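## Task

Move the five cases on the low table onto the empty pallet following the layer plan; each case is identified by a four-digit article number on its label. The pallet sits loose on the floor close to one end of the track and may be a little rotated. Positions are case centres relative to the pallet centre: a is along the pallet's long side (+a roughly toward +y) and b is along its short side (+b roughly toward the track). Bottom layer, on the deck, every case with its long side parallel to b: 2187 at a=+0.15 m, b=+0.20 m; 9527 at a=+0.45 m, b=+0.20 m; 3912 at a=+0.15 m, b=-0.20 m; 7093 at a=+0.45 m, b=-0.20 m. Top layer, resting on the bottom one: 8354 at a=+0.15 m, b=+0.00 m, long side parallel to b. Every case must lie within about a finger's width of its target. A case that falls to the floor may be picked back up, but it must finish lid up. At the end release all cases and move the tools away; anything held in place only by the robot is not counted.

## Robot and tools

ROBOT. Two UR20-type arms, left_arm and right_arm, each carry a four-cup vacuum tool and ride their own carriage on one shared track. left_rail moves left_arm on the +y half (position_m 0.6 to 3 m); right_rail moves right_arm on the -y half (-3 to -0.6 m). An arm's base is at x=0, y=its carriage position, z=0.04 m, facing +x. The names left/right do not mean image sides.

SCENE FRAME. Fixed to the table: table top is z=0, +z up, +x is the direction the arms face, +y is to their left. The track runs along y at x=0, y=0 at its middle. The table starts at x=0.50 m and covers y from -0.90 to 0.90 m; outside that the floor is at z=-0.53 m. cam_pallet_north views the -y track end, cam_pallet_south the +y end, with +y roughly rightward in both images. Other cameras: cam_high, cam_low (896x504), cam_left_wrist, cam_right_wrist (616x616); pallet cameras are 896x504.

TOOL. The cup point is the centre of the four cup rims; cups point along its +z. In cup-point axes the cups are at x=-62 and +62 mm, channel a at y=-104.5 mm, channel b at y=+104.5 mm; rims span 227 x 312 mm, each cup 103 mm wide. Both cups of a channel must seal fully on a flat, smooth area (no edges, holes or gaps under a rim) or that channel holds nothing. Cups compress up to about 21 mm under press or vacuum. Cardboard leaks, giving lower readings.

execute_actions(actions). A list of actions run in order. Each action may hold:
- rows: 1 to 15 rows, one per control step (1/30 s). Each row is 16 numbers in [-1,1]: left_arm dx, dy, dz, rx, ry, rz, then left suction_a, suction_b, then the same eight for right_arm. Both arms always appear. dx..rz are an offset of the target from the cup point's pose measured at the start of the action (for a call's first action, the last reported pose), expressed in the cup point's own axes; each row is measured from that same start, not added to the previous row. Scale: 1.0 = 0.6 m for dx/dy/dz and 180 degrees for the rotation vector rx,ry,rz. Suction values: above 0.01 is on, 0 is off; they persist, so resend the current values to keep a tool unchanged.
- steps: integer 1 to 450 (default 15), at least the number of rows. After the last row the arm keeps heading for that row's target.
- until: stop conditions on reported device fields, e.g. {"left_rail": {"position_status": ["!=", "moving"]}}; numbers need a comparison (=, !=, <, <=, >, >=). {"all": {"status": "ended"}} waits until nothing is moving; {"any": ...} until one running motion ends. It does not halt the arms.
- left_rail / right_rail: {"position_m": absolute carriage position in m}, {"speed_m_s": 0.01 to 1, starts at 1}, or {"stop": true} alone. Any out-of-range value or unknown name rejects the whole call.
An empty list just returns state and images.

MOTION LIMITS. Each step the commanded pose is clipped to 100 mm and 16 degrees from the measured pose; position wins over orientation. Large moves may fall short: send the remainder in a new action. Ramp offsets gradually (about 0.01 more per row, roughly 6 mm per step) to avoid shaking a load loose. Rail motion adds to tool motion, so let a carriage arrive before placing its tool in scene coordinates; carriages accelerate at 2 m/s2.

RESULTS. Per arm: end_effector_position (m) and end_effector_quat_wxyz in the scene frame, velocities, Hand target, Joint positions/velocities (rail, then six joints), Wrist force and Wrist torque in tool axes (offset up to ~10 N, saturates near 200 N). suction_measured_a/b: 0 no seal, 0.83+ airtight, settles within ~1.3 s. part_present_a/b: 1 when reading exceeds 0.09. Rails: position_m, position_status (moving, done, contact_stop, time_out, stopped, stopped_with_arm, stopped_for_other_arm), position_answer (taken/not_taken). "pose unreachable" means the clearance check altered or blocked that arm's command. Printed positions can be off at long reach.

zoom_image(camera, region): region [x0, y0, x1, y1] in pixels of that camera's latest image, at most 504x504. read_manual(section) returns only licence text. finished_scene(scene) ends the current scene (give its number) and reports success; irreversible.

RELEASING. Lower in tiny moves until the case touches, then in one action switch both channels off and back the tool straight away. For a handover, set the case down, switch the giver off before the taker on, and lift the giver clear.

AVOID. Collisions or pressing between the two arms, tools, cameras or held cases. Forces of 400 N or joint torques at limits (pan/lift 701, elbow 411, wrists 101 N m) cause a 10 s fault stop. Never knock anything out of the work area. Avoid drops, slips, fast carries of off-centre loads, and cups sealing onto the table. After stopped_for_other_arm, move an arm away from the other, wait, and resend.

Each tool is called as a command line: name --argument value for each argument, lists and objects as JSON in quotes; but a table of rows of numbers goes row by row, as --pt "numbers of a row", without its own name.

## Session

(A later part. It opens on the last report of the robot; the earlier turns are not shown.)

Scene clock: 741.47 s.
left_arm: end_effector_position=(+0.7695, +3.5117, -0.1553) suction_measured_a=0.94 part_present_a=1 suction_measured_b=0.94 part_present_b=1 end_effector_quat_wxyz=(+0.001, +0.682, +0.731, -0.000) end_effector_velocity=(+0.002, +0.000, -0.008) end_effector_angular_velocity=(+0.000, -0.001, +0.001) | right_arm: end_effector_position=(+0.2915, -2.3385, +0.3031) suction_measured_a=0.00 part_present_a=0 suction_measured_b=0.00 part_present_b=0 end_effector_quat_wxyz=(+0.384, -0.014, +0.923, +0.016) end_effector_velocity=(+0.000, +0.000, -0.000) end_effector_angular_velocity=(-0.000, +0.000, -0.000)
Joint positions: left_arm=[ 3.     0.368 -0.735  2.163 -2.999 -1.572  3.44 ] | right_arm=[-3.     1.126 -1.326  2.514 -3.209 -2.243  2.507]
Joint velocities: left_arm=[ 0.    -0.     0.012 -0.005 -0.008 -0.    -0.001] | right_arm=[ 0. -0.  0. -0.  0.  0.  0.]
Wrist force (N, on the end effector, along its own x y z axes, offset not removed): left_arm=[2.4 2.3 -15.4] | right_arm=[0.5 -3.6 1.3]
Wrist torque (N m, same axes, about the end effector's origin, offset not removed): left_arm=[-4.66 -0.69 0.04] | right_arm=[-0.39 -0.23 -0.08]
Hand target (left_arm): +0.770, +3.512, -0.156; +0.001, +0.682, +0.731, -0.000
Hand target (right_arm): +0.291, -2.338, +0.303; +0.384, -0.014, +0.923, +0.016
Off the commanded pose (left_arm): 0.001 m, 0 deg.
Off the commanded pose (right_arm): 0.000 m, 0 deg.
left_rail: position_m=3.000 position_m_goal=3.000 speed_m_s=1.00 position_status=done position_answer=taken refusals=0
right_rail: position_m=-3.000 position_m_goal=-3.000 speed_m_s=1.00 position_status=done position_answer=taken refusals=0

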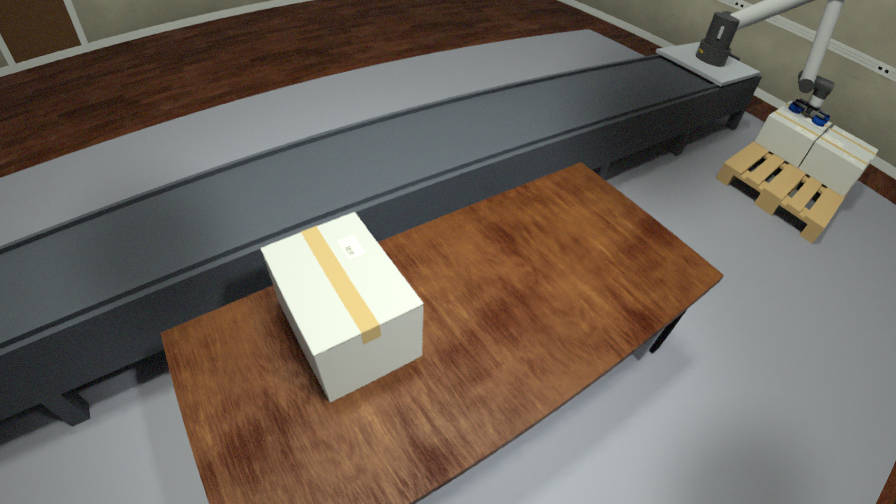

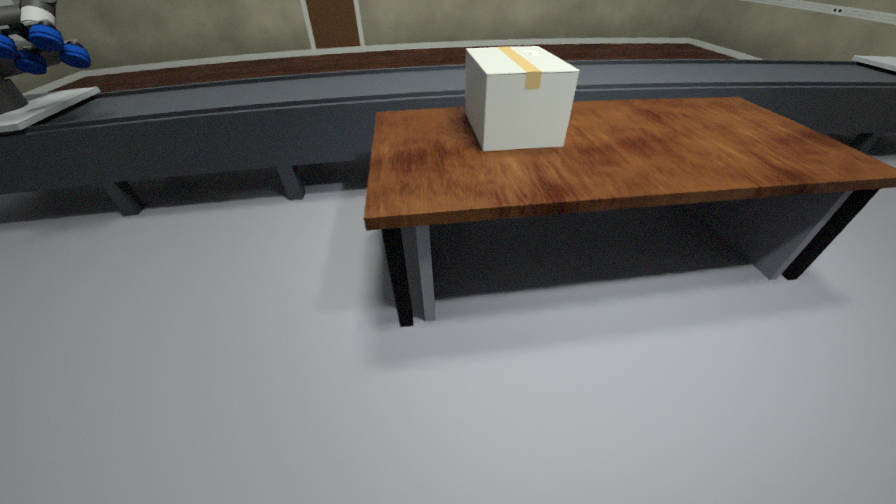

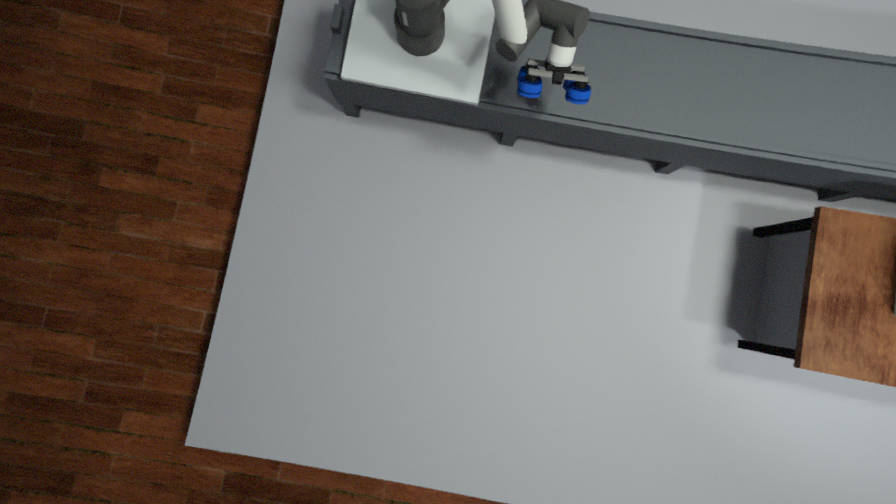

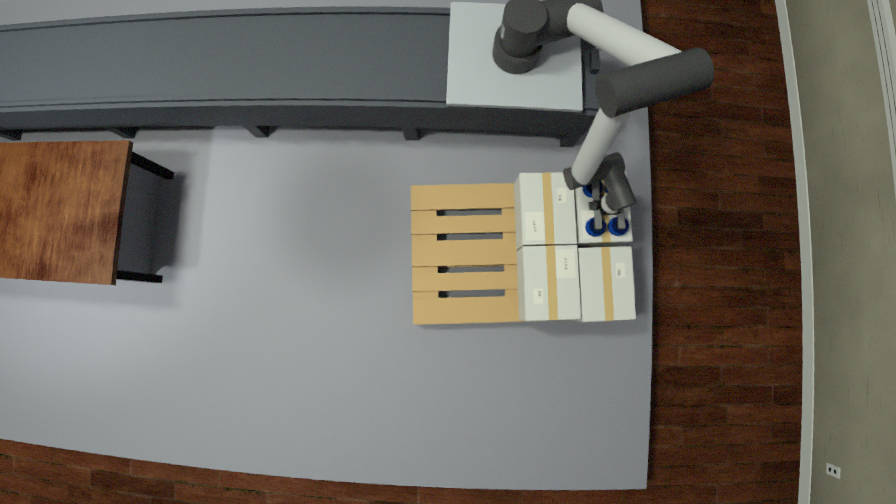

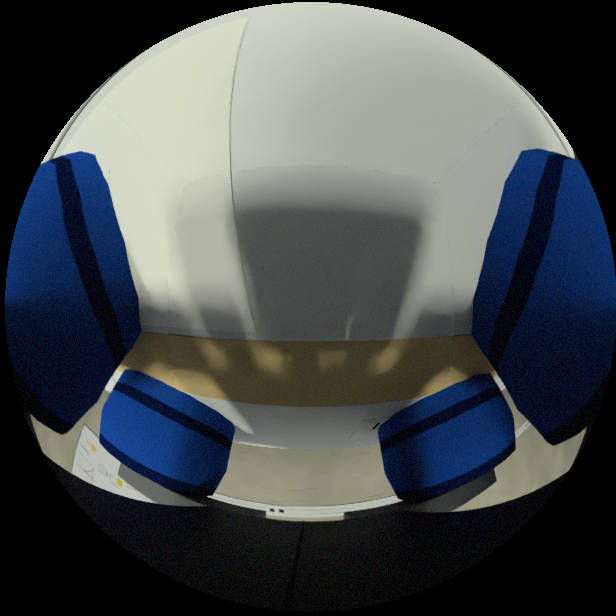

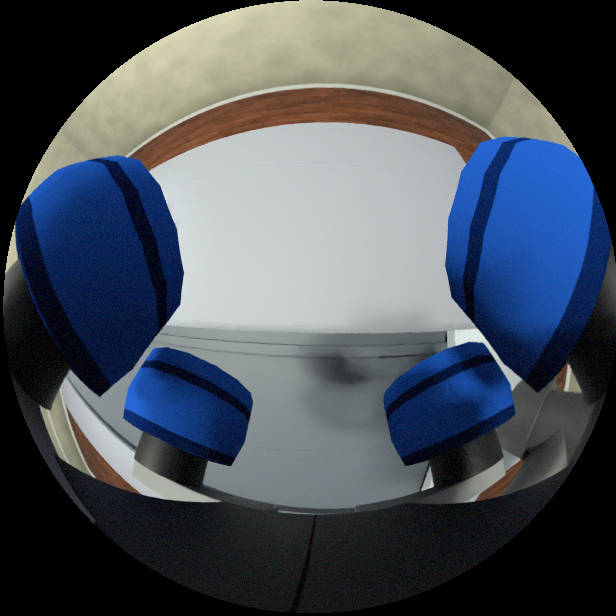

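execute_actions --actions '[{"rows":[[0,0,0.003,0,0,0,1,1,0,0,0,0,0,0,0,0],[0,0,0.005,0,0,0,1,1,0,0,0,0,0,0,0,0],[0,0,0.007,0,0,0,1,1,0,0,0,0,0,0,0,0]],"steps":7}]'

Scene clock: 743.70 s.
left_arm: end_effector_position=(+0.7696, +3.5117, -0.1584) suction_measured_a=0.94 part_present_a=1 suction_measured_b=0.94 part_present_b=1 end_effector_quat_wxyz=(+0.000, +0.682, +0.731, -0.000) end_effector_velocity=(-0.001, -0.000, -0.010) end_effector_angular_velocity=(-0.000, +0.001, +0.000) | right_arm: end_effector_position=(+0.2915, -2.3385, +0.3031) suction_measured_a=0.00 part_present_a=0 suction_measured_b=0.00 part_present_b=0 end_effector_quat_wxyz=(+0.384, -0.014, +0.923, +0.016) end_effector_velocity=(-0.000, -0.000, +0.000) end_effector_angular_velocity=(-0.000, -0.000, +0.000)
Joint positions: left_arm=[ 3.     0.368 -0.731  2.162 -3.002 -1.572  3.44 ] | right_arm=[-3.     1.126 -1.326  2.514 -3.209 -2.243  2.507]
Joint velocities: left_arm=[ 0.     0.     0.013 -0.002 -0.011 -0.    -0.   ] | right_arm=[ 0.  0. -0.  0. -0. -0. -0.]
Wrist force (N, on the end effector, along its own x y z axes, offset not removed): left_arm=[6.1 -4.5 -14.5] | right_arm=[-5.2 -3.1 -0.1]
Wrist torque (N m, same axes, about the end effector's origin, offset not removed): left_arm=[-5.31 -1.24 -0.05] | right_arm=[-0.39 0.66 0.00]
Hand target (left_arm): +0.769, +3.512, -0.160; +0.001, +0.682, +0.731, -0.000
Hand target (right_arm): +0.291, -2.338, +0.303; +0.384, -0.014, +0.923, +0.016
Off the commanded pose (left_arm): 0.001 m, 0 deg.
Off the commanded pose (right_arm): 0.000 m, 0 deg.
left_rail: position_m=3.000 position_m_goal=3.000 speed_m_s=1.00 position_status=done position_answer=taken refusals=0
right_rail: position_m=-3.000 position_m_goal=-3.000 speed_m_s=1.00 position_status=done position_answer=taken refusals=0

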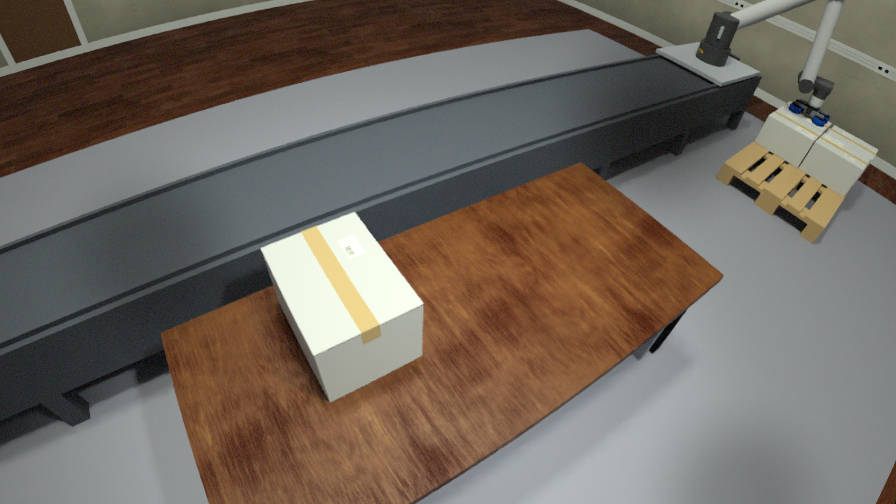

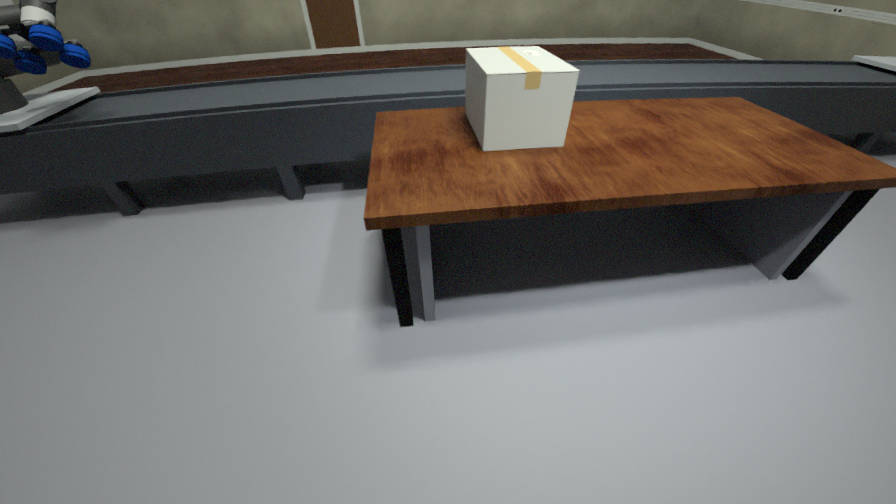

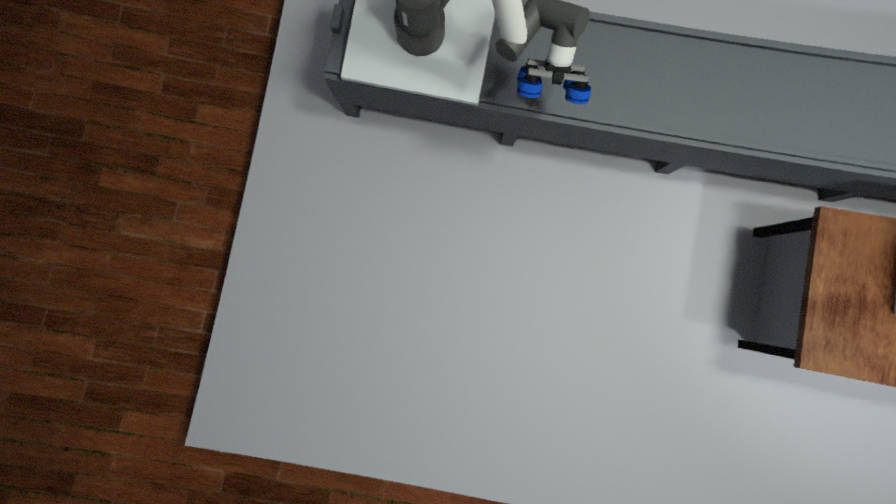

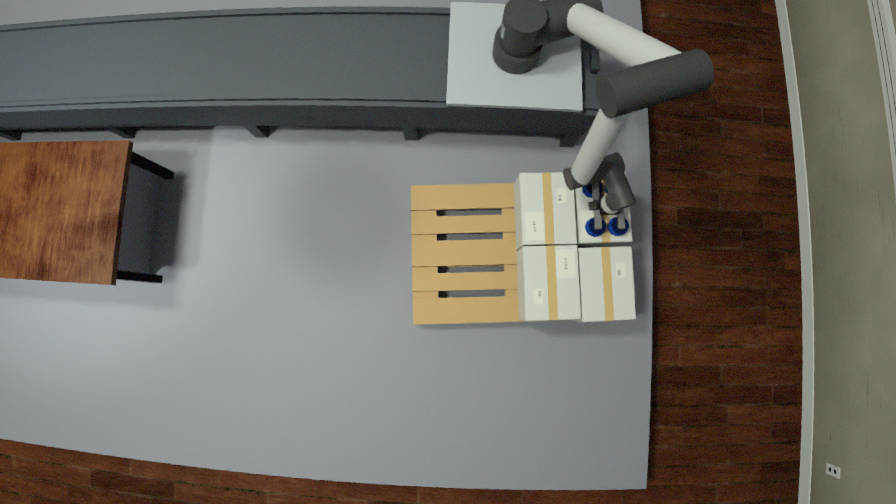

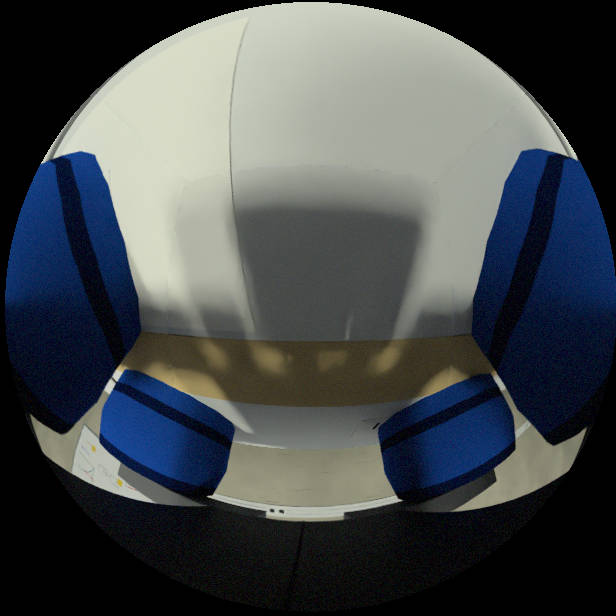

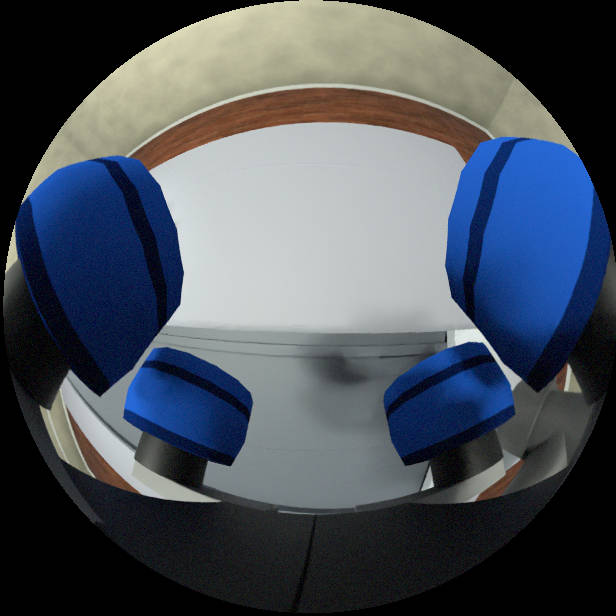

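execute_actions --actions '[{"rows":[[0,0,0.004,0,0,0,1,1,0,0,0,0,0,0,0,0],[0,0,0.006,0,0,0,1,1,0,0,0,0,0,0,0,0]],"steps":6}]'

Scene clock: 755.43 s.
left_arm: end_effector_position=(+0.7700, +3.5119, -0.1587) suction_measured_a=0.94 part_present_a=1 suction_measured_b=0.94 part_present_b=1 end_effector_quat_wxyz=(+0.001, +0.682, +0.731, +0.000) end_effector_velocity=(-0.000, -0.000, -0.000) end_effector_angular_velocity=(-0.000, +0.000, -0.000) | right_arm: end_effector_position=(+0.2915, -2.3385, +0.3031) suction_measured_a=0.00 part_present_a=0 suction_measured_b=0.00 part_present_b=0 end_effector_quat_wxyz=(+0.384, -0.014, +0.923, +0.016) end_effector_velocity=(-0.000, +0.000, +0.000) end_effector_angular_velocity=(-0.000, -0.000, +0.000)
Joint positions: left_arm=[ 3.     0.368 -0.73   2.162 -3.004 -1.572  3.44 ] | right_arm=[-3.     1.126 -1.326  2.514 -3.209 -2.243  2.507]
Joint velocities: left_arm=[ 0. -0.  0. -0. -0. -0.  0.] | right_arm=[ 0.  0. -0.  0. -0. -0. -0.]
Wrist force (N, on the end effector, along its own x y z axes, offset not removed): left_arm=[0.0 -11.5 -42.5] | right_arm=[-4.0 -1.2 -2.3]
Wrist torque (N m, same axes, about the end effector's origin, offset not removed): left_arm=[1.37 2.42 -1.23] | right_arm=[-0.20 0.55 0.00]
Hand target (left_arm): +0.770, +3.512, -0.159; +0.001, +0.682, +0.731, +0.000
Hand target (right_arm): +0.291, -2.338, +0.303; +0.384, -0.014, +0.923, +0.016
Off the commanded pose (left_arm): 0.003 m, 0 deg.
Off the commanded pose (right_arm): 0.000 m, 0 deg.
FORCE FAULT: contact force on the left arm reached its limit, and that arm stopped for 10 seconds. The contact can be on any part of that arm, not only on its tool. That arm's remaining commands of this call were not run. That arm holds still and accepts commands again. Move the arm away from the contact; if what it grips holds it there, let go first. Pushing or pulling that hard again can fault the arm again.
left_rail: position_m=3.000 position_m_goal=3.000 speed_m_s=1.00 position_status=done position_answer=taken refusals=0
right_rail: position_m=-3.000 position_m_goal=-3.000 speed_m_s=1.00 position_status=done position_answer=taken refusals=0

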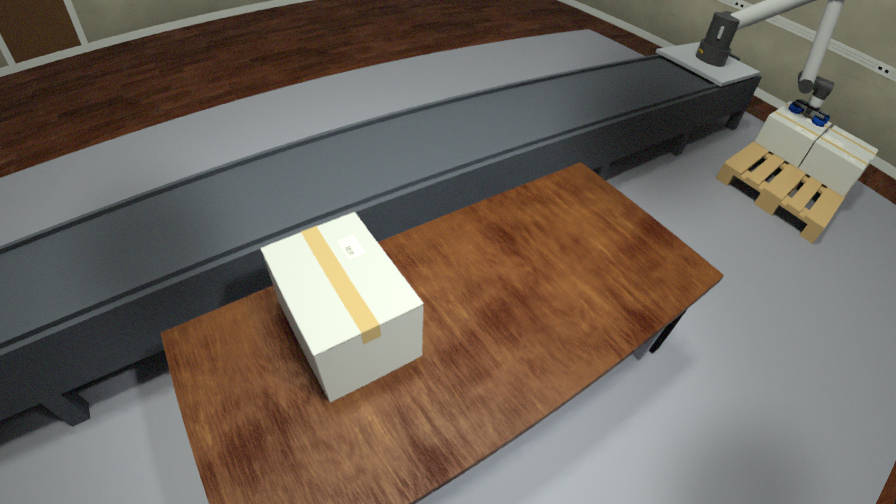

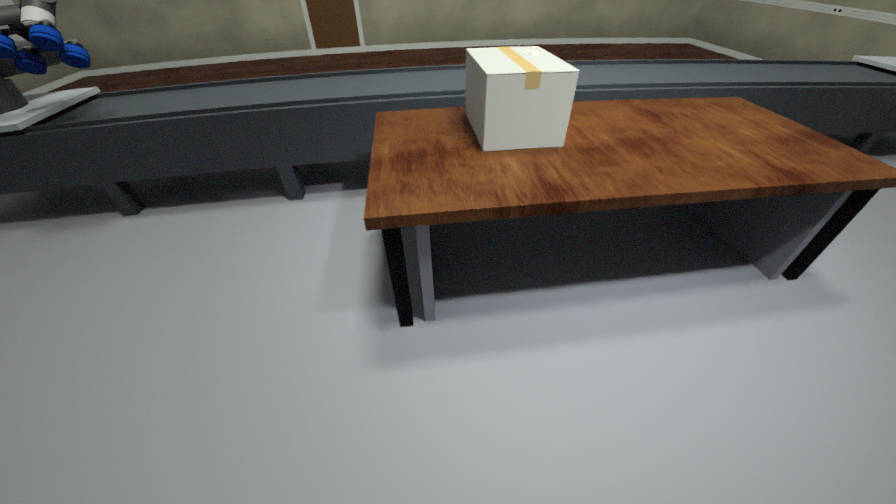

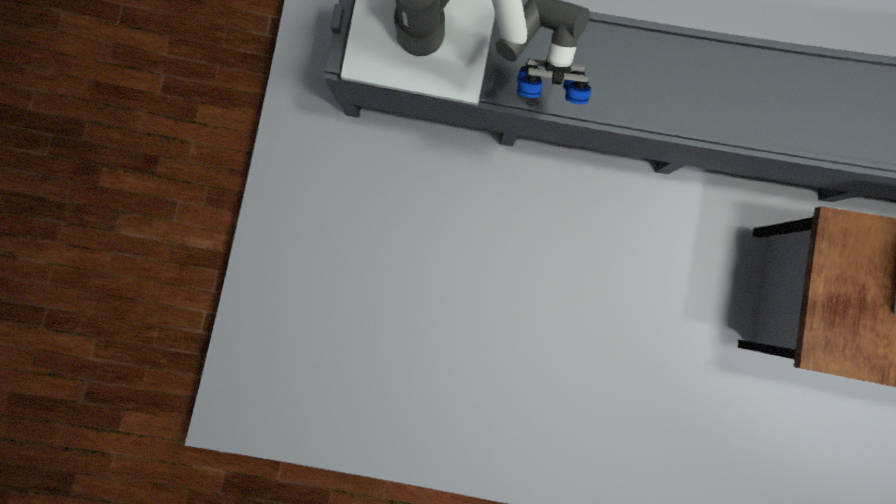

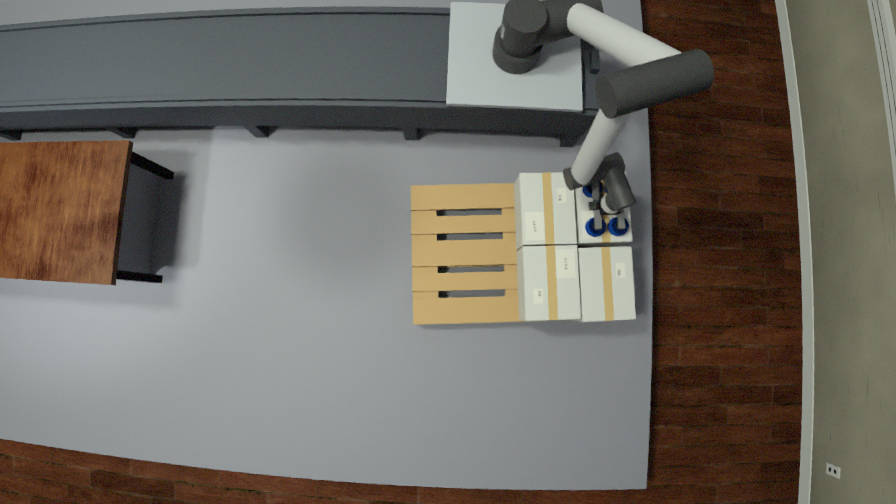

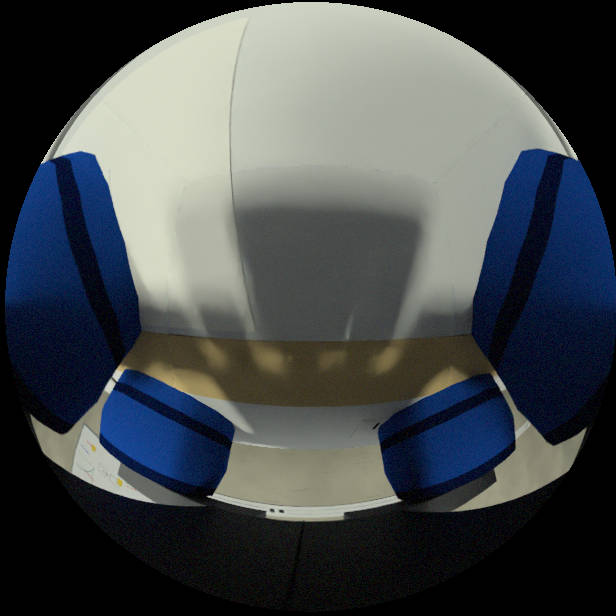

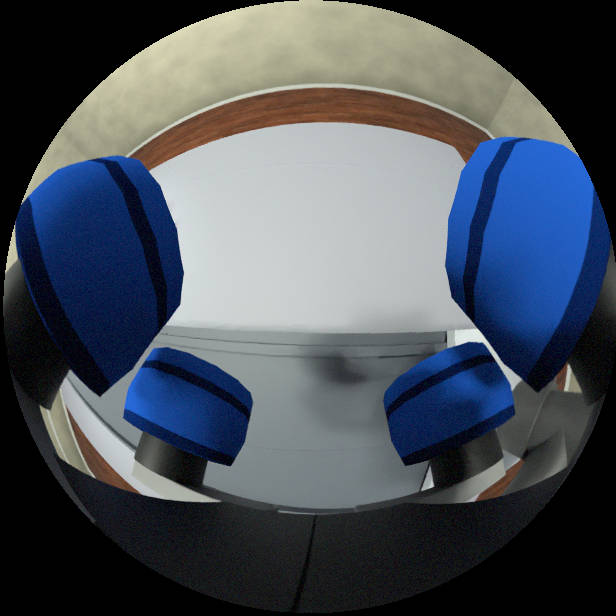

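execute_actions --actions '[{"rows":[[0,0,-0.004,0,0,0,0,0,0,0,0,0,0,0,0,0],[0,0,-0.008,0,0,0,0,0,0,0,0,0,0,0,0,0],[0,0,-0.012,0,0,0,0,0,0,0,0,0,0,0,0,0],[0,0,-0.016,0,0,0,0,0,0,0,0,0,0,0,0,0],[0,0,-0.020,0,0,0,0,0,0,0,0,0,0,0,0,0],[0,0,-0.024,0,0,0,0,0,0,0,0,0,0,0,0,0],[0,0,-0.028,0,0,0,0,0,0,0,0,0,0,0,0,0],[0,0,-0.032,0,0,0,0,0,0,0,0,0,0,0,0,0],[0,0,-0.036,0,0,0,0,0,0,0,0,0,0,0,0,0],[0,0,-0.042,0,0,0,0,0,0,0,0,0,0,0,0,0],[0,0,-0.052,0,0,0,0,0,0,0,0,0,0,0,0,0],[0,0,-0.066,0,0,0,0,0,0,0,0,0,0,0,0,0],[0,0,-0.082,0,0,0,0,0,0,0,0,0,0,0,0,0],[0,0,-0.10,0,0,0,0,0,0,0,0,0,0,0,0,0],[0,0,-0.12,0,0,0,0,0,0,0,0,0,0,0,0,0]],"steps":20}]'

zoom_image --camera "cam_pallet_south" --region '[500, 150, 660, 335]'

Scene clock: 759.30 s.
left_arm: end_effector_position=(+0.7696, +3.5119, -0.0996) suction_measured_a=0.00 part_present_a=0 suction_measured_b=0.00 part_present_b=0 end_effector_quat_wxyz=(+0.001, +0.682, +0.731, +0.000) end_effector_velocity=(+0.001, +0.001, +0.102) end_effector_angular_velocity=(+0.001, -0.004, +0.000) | right_arm: end_effector_position=(+0.2915, -2.3385, +0.3031) suction_measured_a=0.00 part_present_a=0 suction_measured_b=0.00 part_present_b=0 end_effector_quat_wxyz=(+0.384, -0.014, +0.923, +0.016) end_effector_velocity=(-0.000, -0.000, +0.000) end_effector_angular_velocity=(+0.000, -0.000, +0.000)
Joint positions: left_arm=[ 3.     0.368 -0.812  2.176 -2.936 -1.572  3.44 ] | right_arm=[-3.     1.126 -1.326  2.514 -3.209 -2.243  2.507]
Joint velocities: left_arm=[ 0.     0.    -0.14   0.017  0.12   0.     0.   ] | right_arm=[ 0.  0. -0.  0. -0. -0. -0.]
Wrist force (N, on the end effector, along its own x y z axes, offset not removed): left_arm=[7.2 3.2 2.8] | right_arm=[-2.3 -3.4 -0.9]
Wrist torque (N m, same axes, about the end effector's origin, offset not removed): left_arm=[-0.14 -0.87 -0.09] | right_arm=[-0.33 0.29 -0.13]
Hand target (left_arm): +0.770, +3.512, -0.087; +0.001, +0.682, +0.731, +0.000
Hand target (right_arm): +0.291, -2.338, +0.303; +0.384, -0.014, +0.923, +0.016
Off the commanded pose (left_arm): 0.013 m, 0 deg.
Off the commanded pose (right_arm): 0.000 m, 0 deg.
left_rail: position_m=3.000 position_m_goal=3.000 speed_m_s=1.00 position_status=done position_answer=taken refusals=0
right_rail: position_m=-3.000 position_m_goal=-3.000 speed_m_s=1.00 position_status=done position_answer=taken refusals=0

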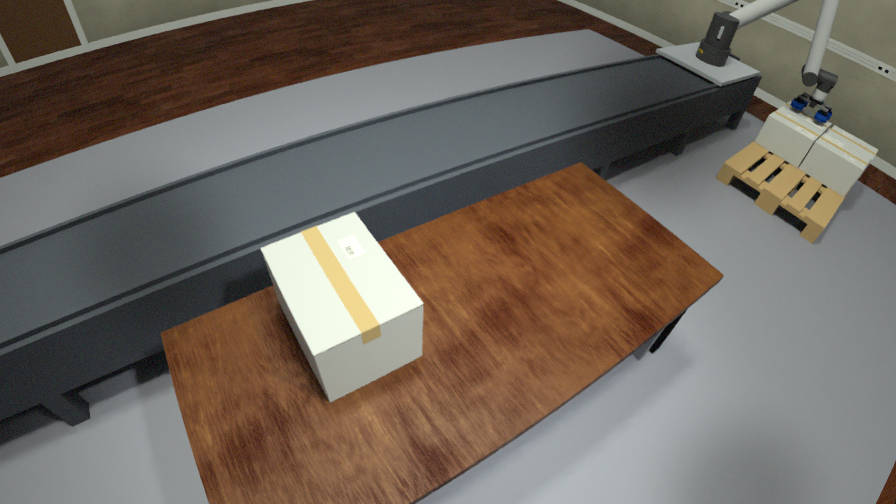

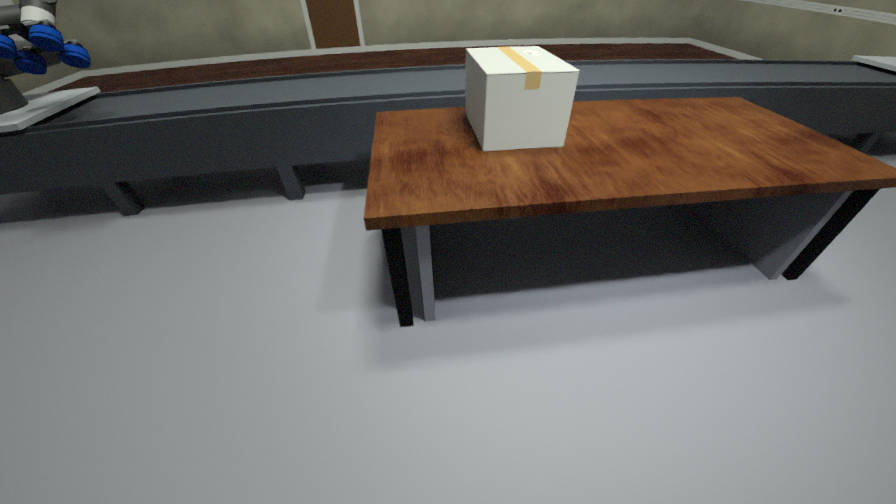

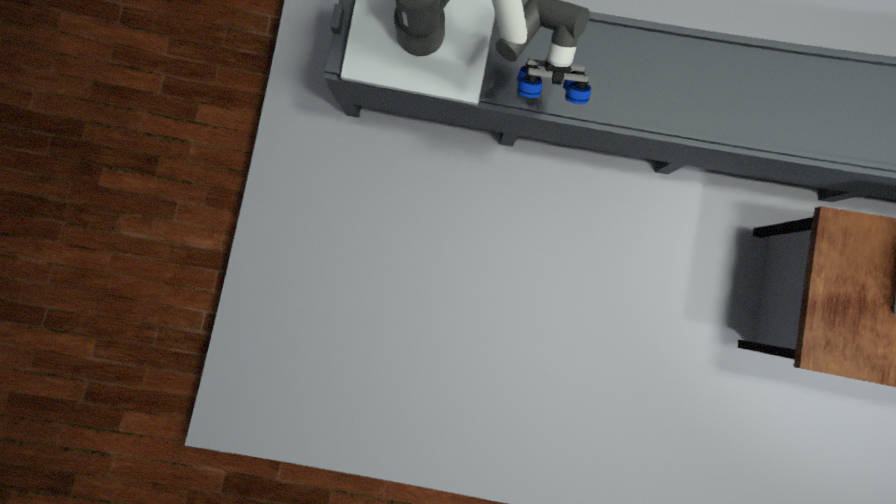

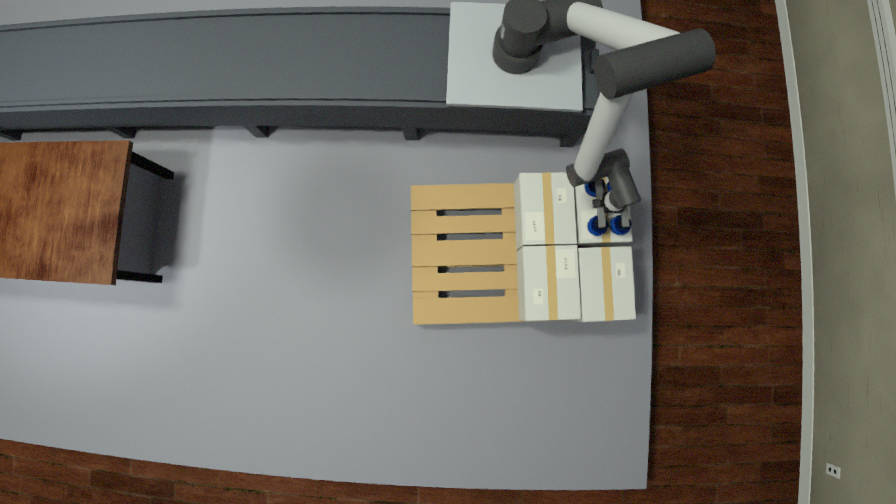

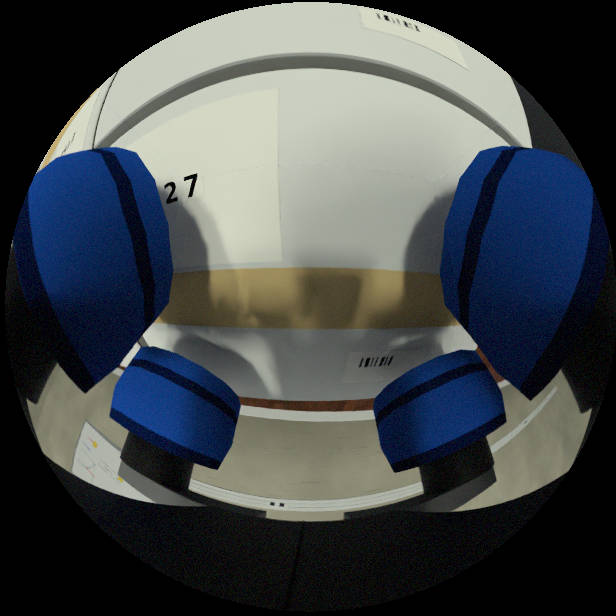

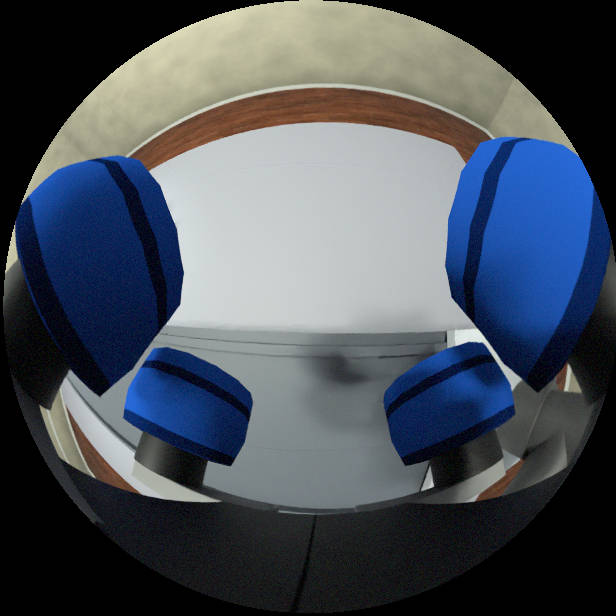

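Region (500, 150, 660, 335) of cam_pallet_south's 896x504 image, scaled by 2.724, with more detail than that image has; it fills the left 436 columns of this view, and the rest is white.

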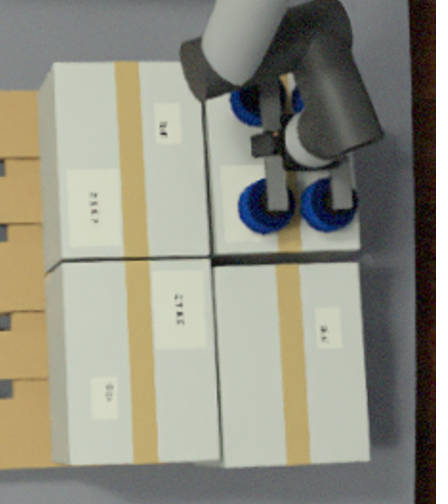

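execute_actions --actions '[{"rows":[[0,0.03,-0.021,0,0,0,0,0,0,0,0,0,0,0,0,0],[0,0.07,-0.021,0,0,0,0,0,0,0,0,0,0,0,0,0],[0,0.12,-0.021,0,0,0,0,0,0,0,0,0,0,0,0,0],[0,0.18,-0.021,0,0,0,0,0,0,0,0,0,0,0,0,0],[0,0.25,-0.021,0,0,0,0,0,0,0,0,0,0,0,0,0],[0,0.32,-0.021,0,0,0,0,0,0,0,0,0,0,0,0,0],[0,0.40,-0.021,0,0,0,0,0,0,0,0,0,0,0,0,0],[0,0.50,-0.021,0,0,0,0,0,0,0,0,0,0,0,0,0],[0,0.672,-0.021,0,0,0,0,0,0,0,0,0,0,0,0,0]],"steps":120,"until":{"all":{"status":"ended"}}},{"steps":1}]'

Scene clock: 770.27 s.
left_arm: end_effector_position=(+0.7708, +3.5119, -0.0870) suction_measured_a=0.00 part_present_a=0 suction_measured_b=0.00 part_present_b=0 end_effector_quat_wxyz=(+0.001, +0.682, +0.731, +0.000) end_effector_velocity=(+0.065, +0.000, -0.003) end_effector_angular_velocity=(-0.005, +0.012, +0.002) | right_arm: end_effector_position=(+0.2915, -2.3385, +0.3031) suction_measured_a=0.00 part_present_a=0 suction_measured_b=0.00 part_present_b=0 end_effector_quat_wxyz=(+0.384, -0.014, +0.923, +0.016) end_effector_velocity=(+0.000, -0.000, -0.000) end_effector_angular_velocity=(-0.000, -0.000, +0.000)
Joint positions: left_arm=[ 3.     0.368 -0.829  2.177 -2.92  -1.572  3.44 ] | right_arm=[-3.     1.126 -1.326  2.514 -3.209 -2.243  2.507]
Joint velocities: left_arm=[ 0.    -0.026  0.019 -0.085  0.079 -0.    -0.027] | right_arm=[ 0. -0.  0. -0. -0.  0. -0.]
Wrist force (N, on the end effector, along its own x y z axes, offset not removed): left_arm=[2.5 -6.7 -1.0] | right_arm=[-4.1 -3.0 -2.7]
Wrist torque (N m, same axes, about the end effector's origin, offset not removed): left_arm=[-1.06 -0.11 -0.05] | right_arm=[-0.30 0.47 -0.03]
Hand target (left_arm): +0.787, +3.513, -0.087; +0.001, +0.682, +0.731, +0.000
Hand target (right_arm): +0.291, -2.338, +0.303; +0.384, -0.014, +0.923, +0.016
Off the commanded pose (left_arm): 0.402 m, 0 deg.
Off the commanded pose (right_arm): 0.000 m, 0 deg.
left_rail: position_m=3.000 position_m_goal=3.000 speed_m_s=1.00 position_status=done position_answer=taken refusals=0
right_rail: position_m=-3.000 position_m_goal=-3.000 speed_m_s=1.00 position_status=done position_answer=taken refusals=0

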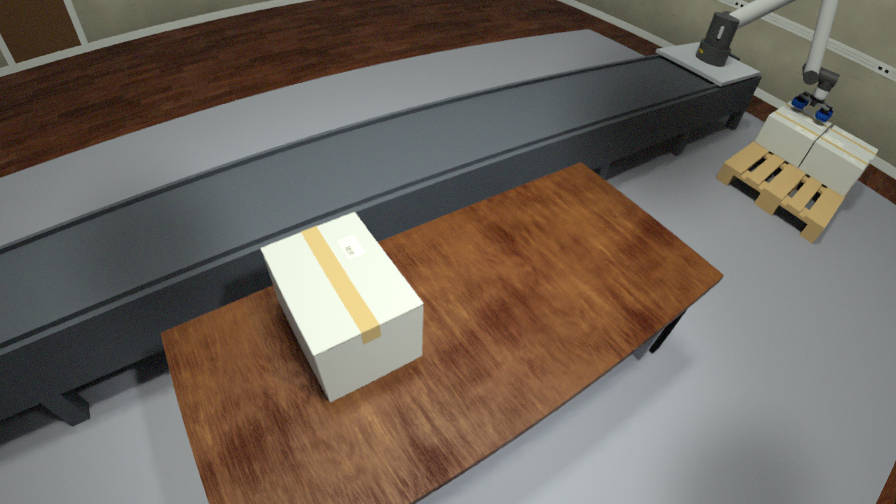

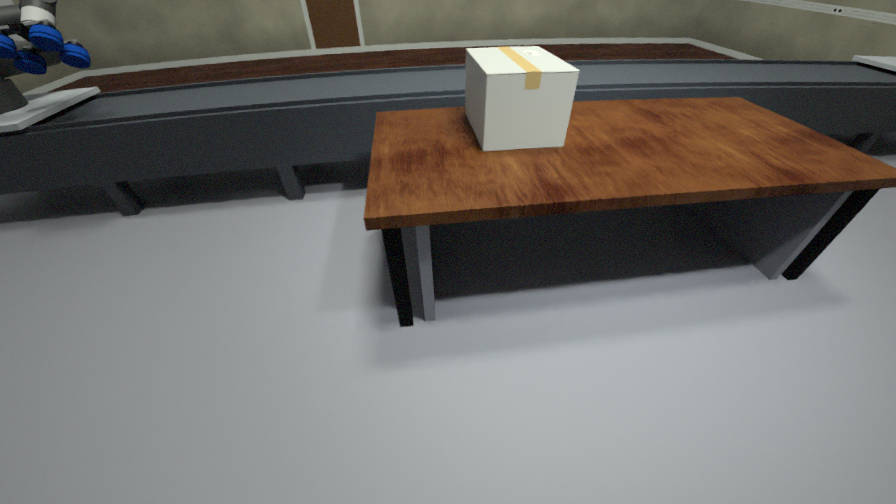

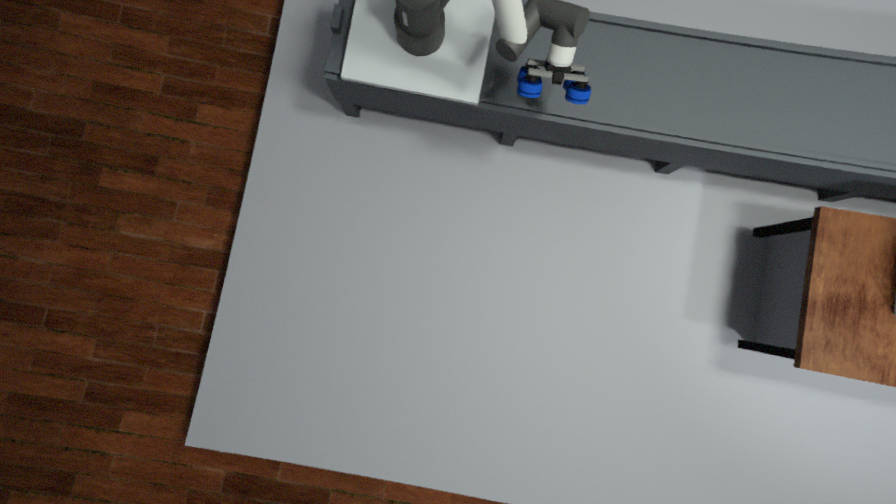

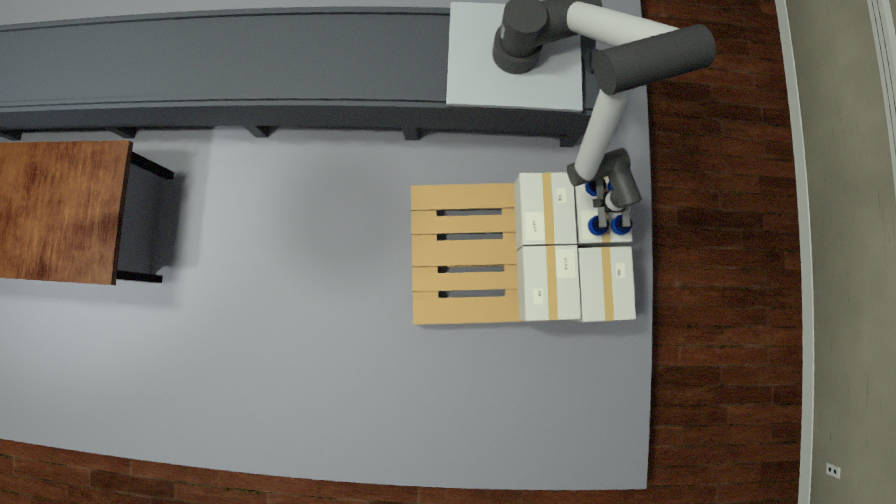

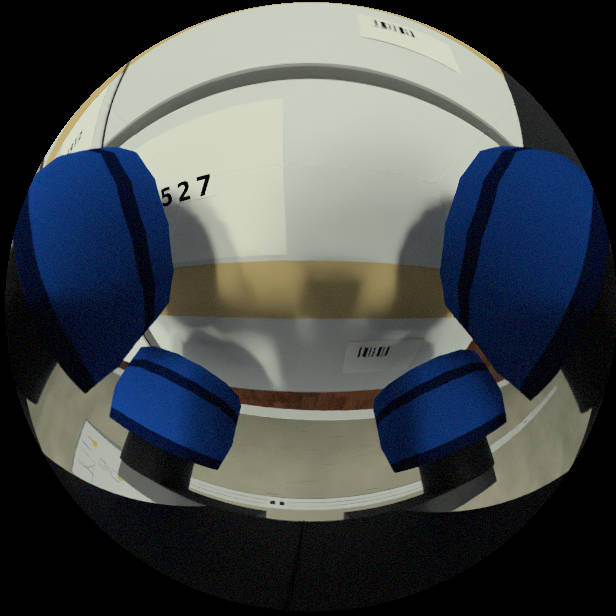

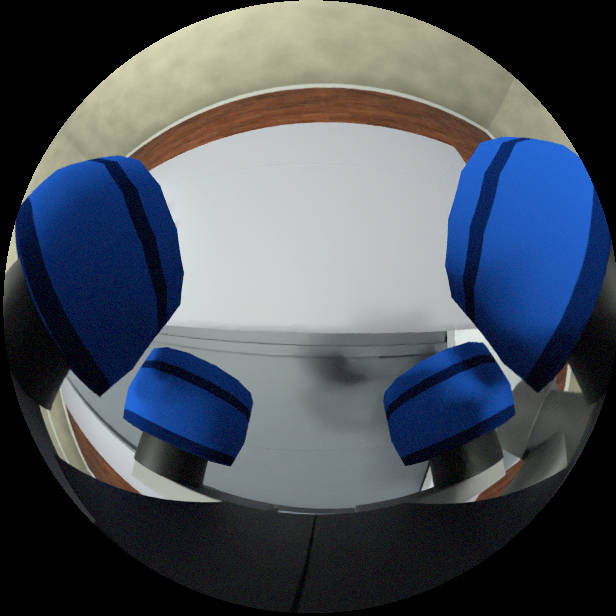

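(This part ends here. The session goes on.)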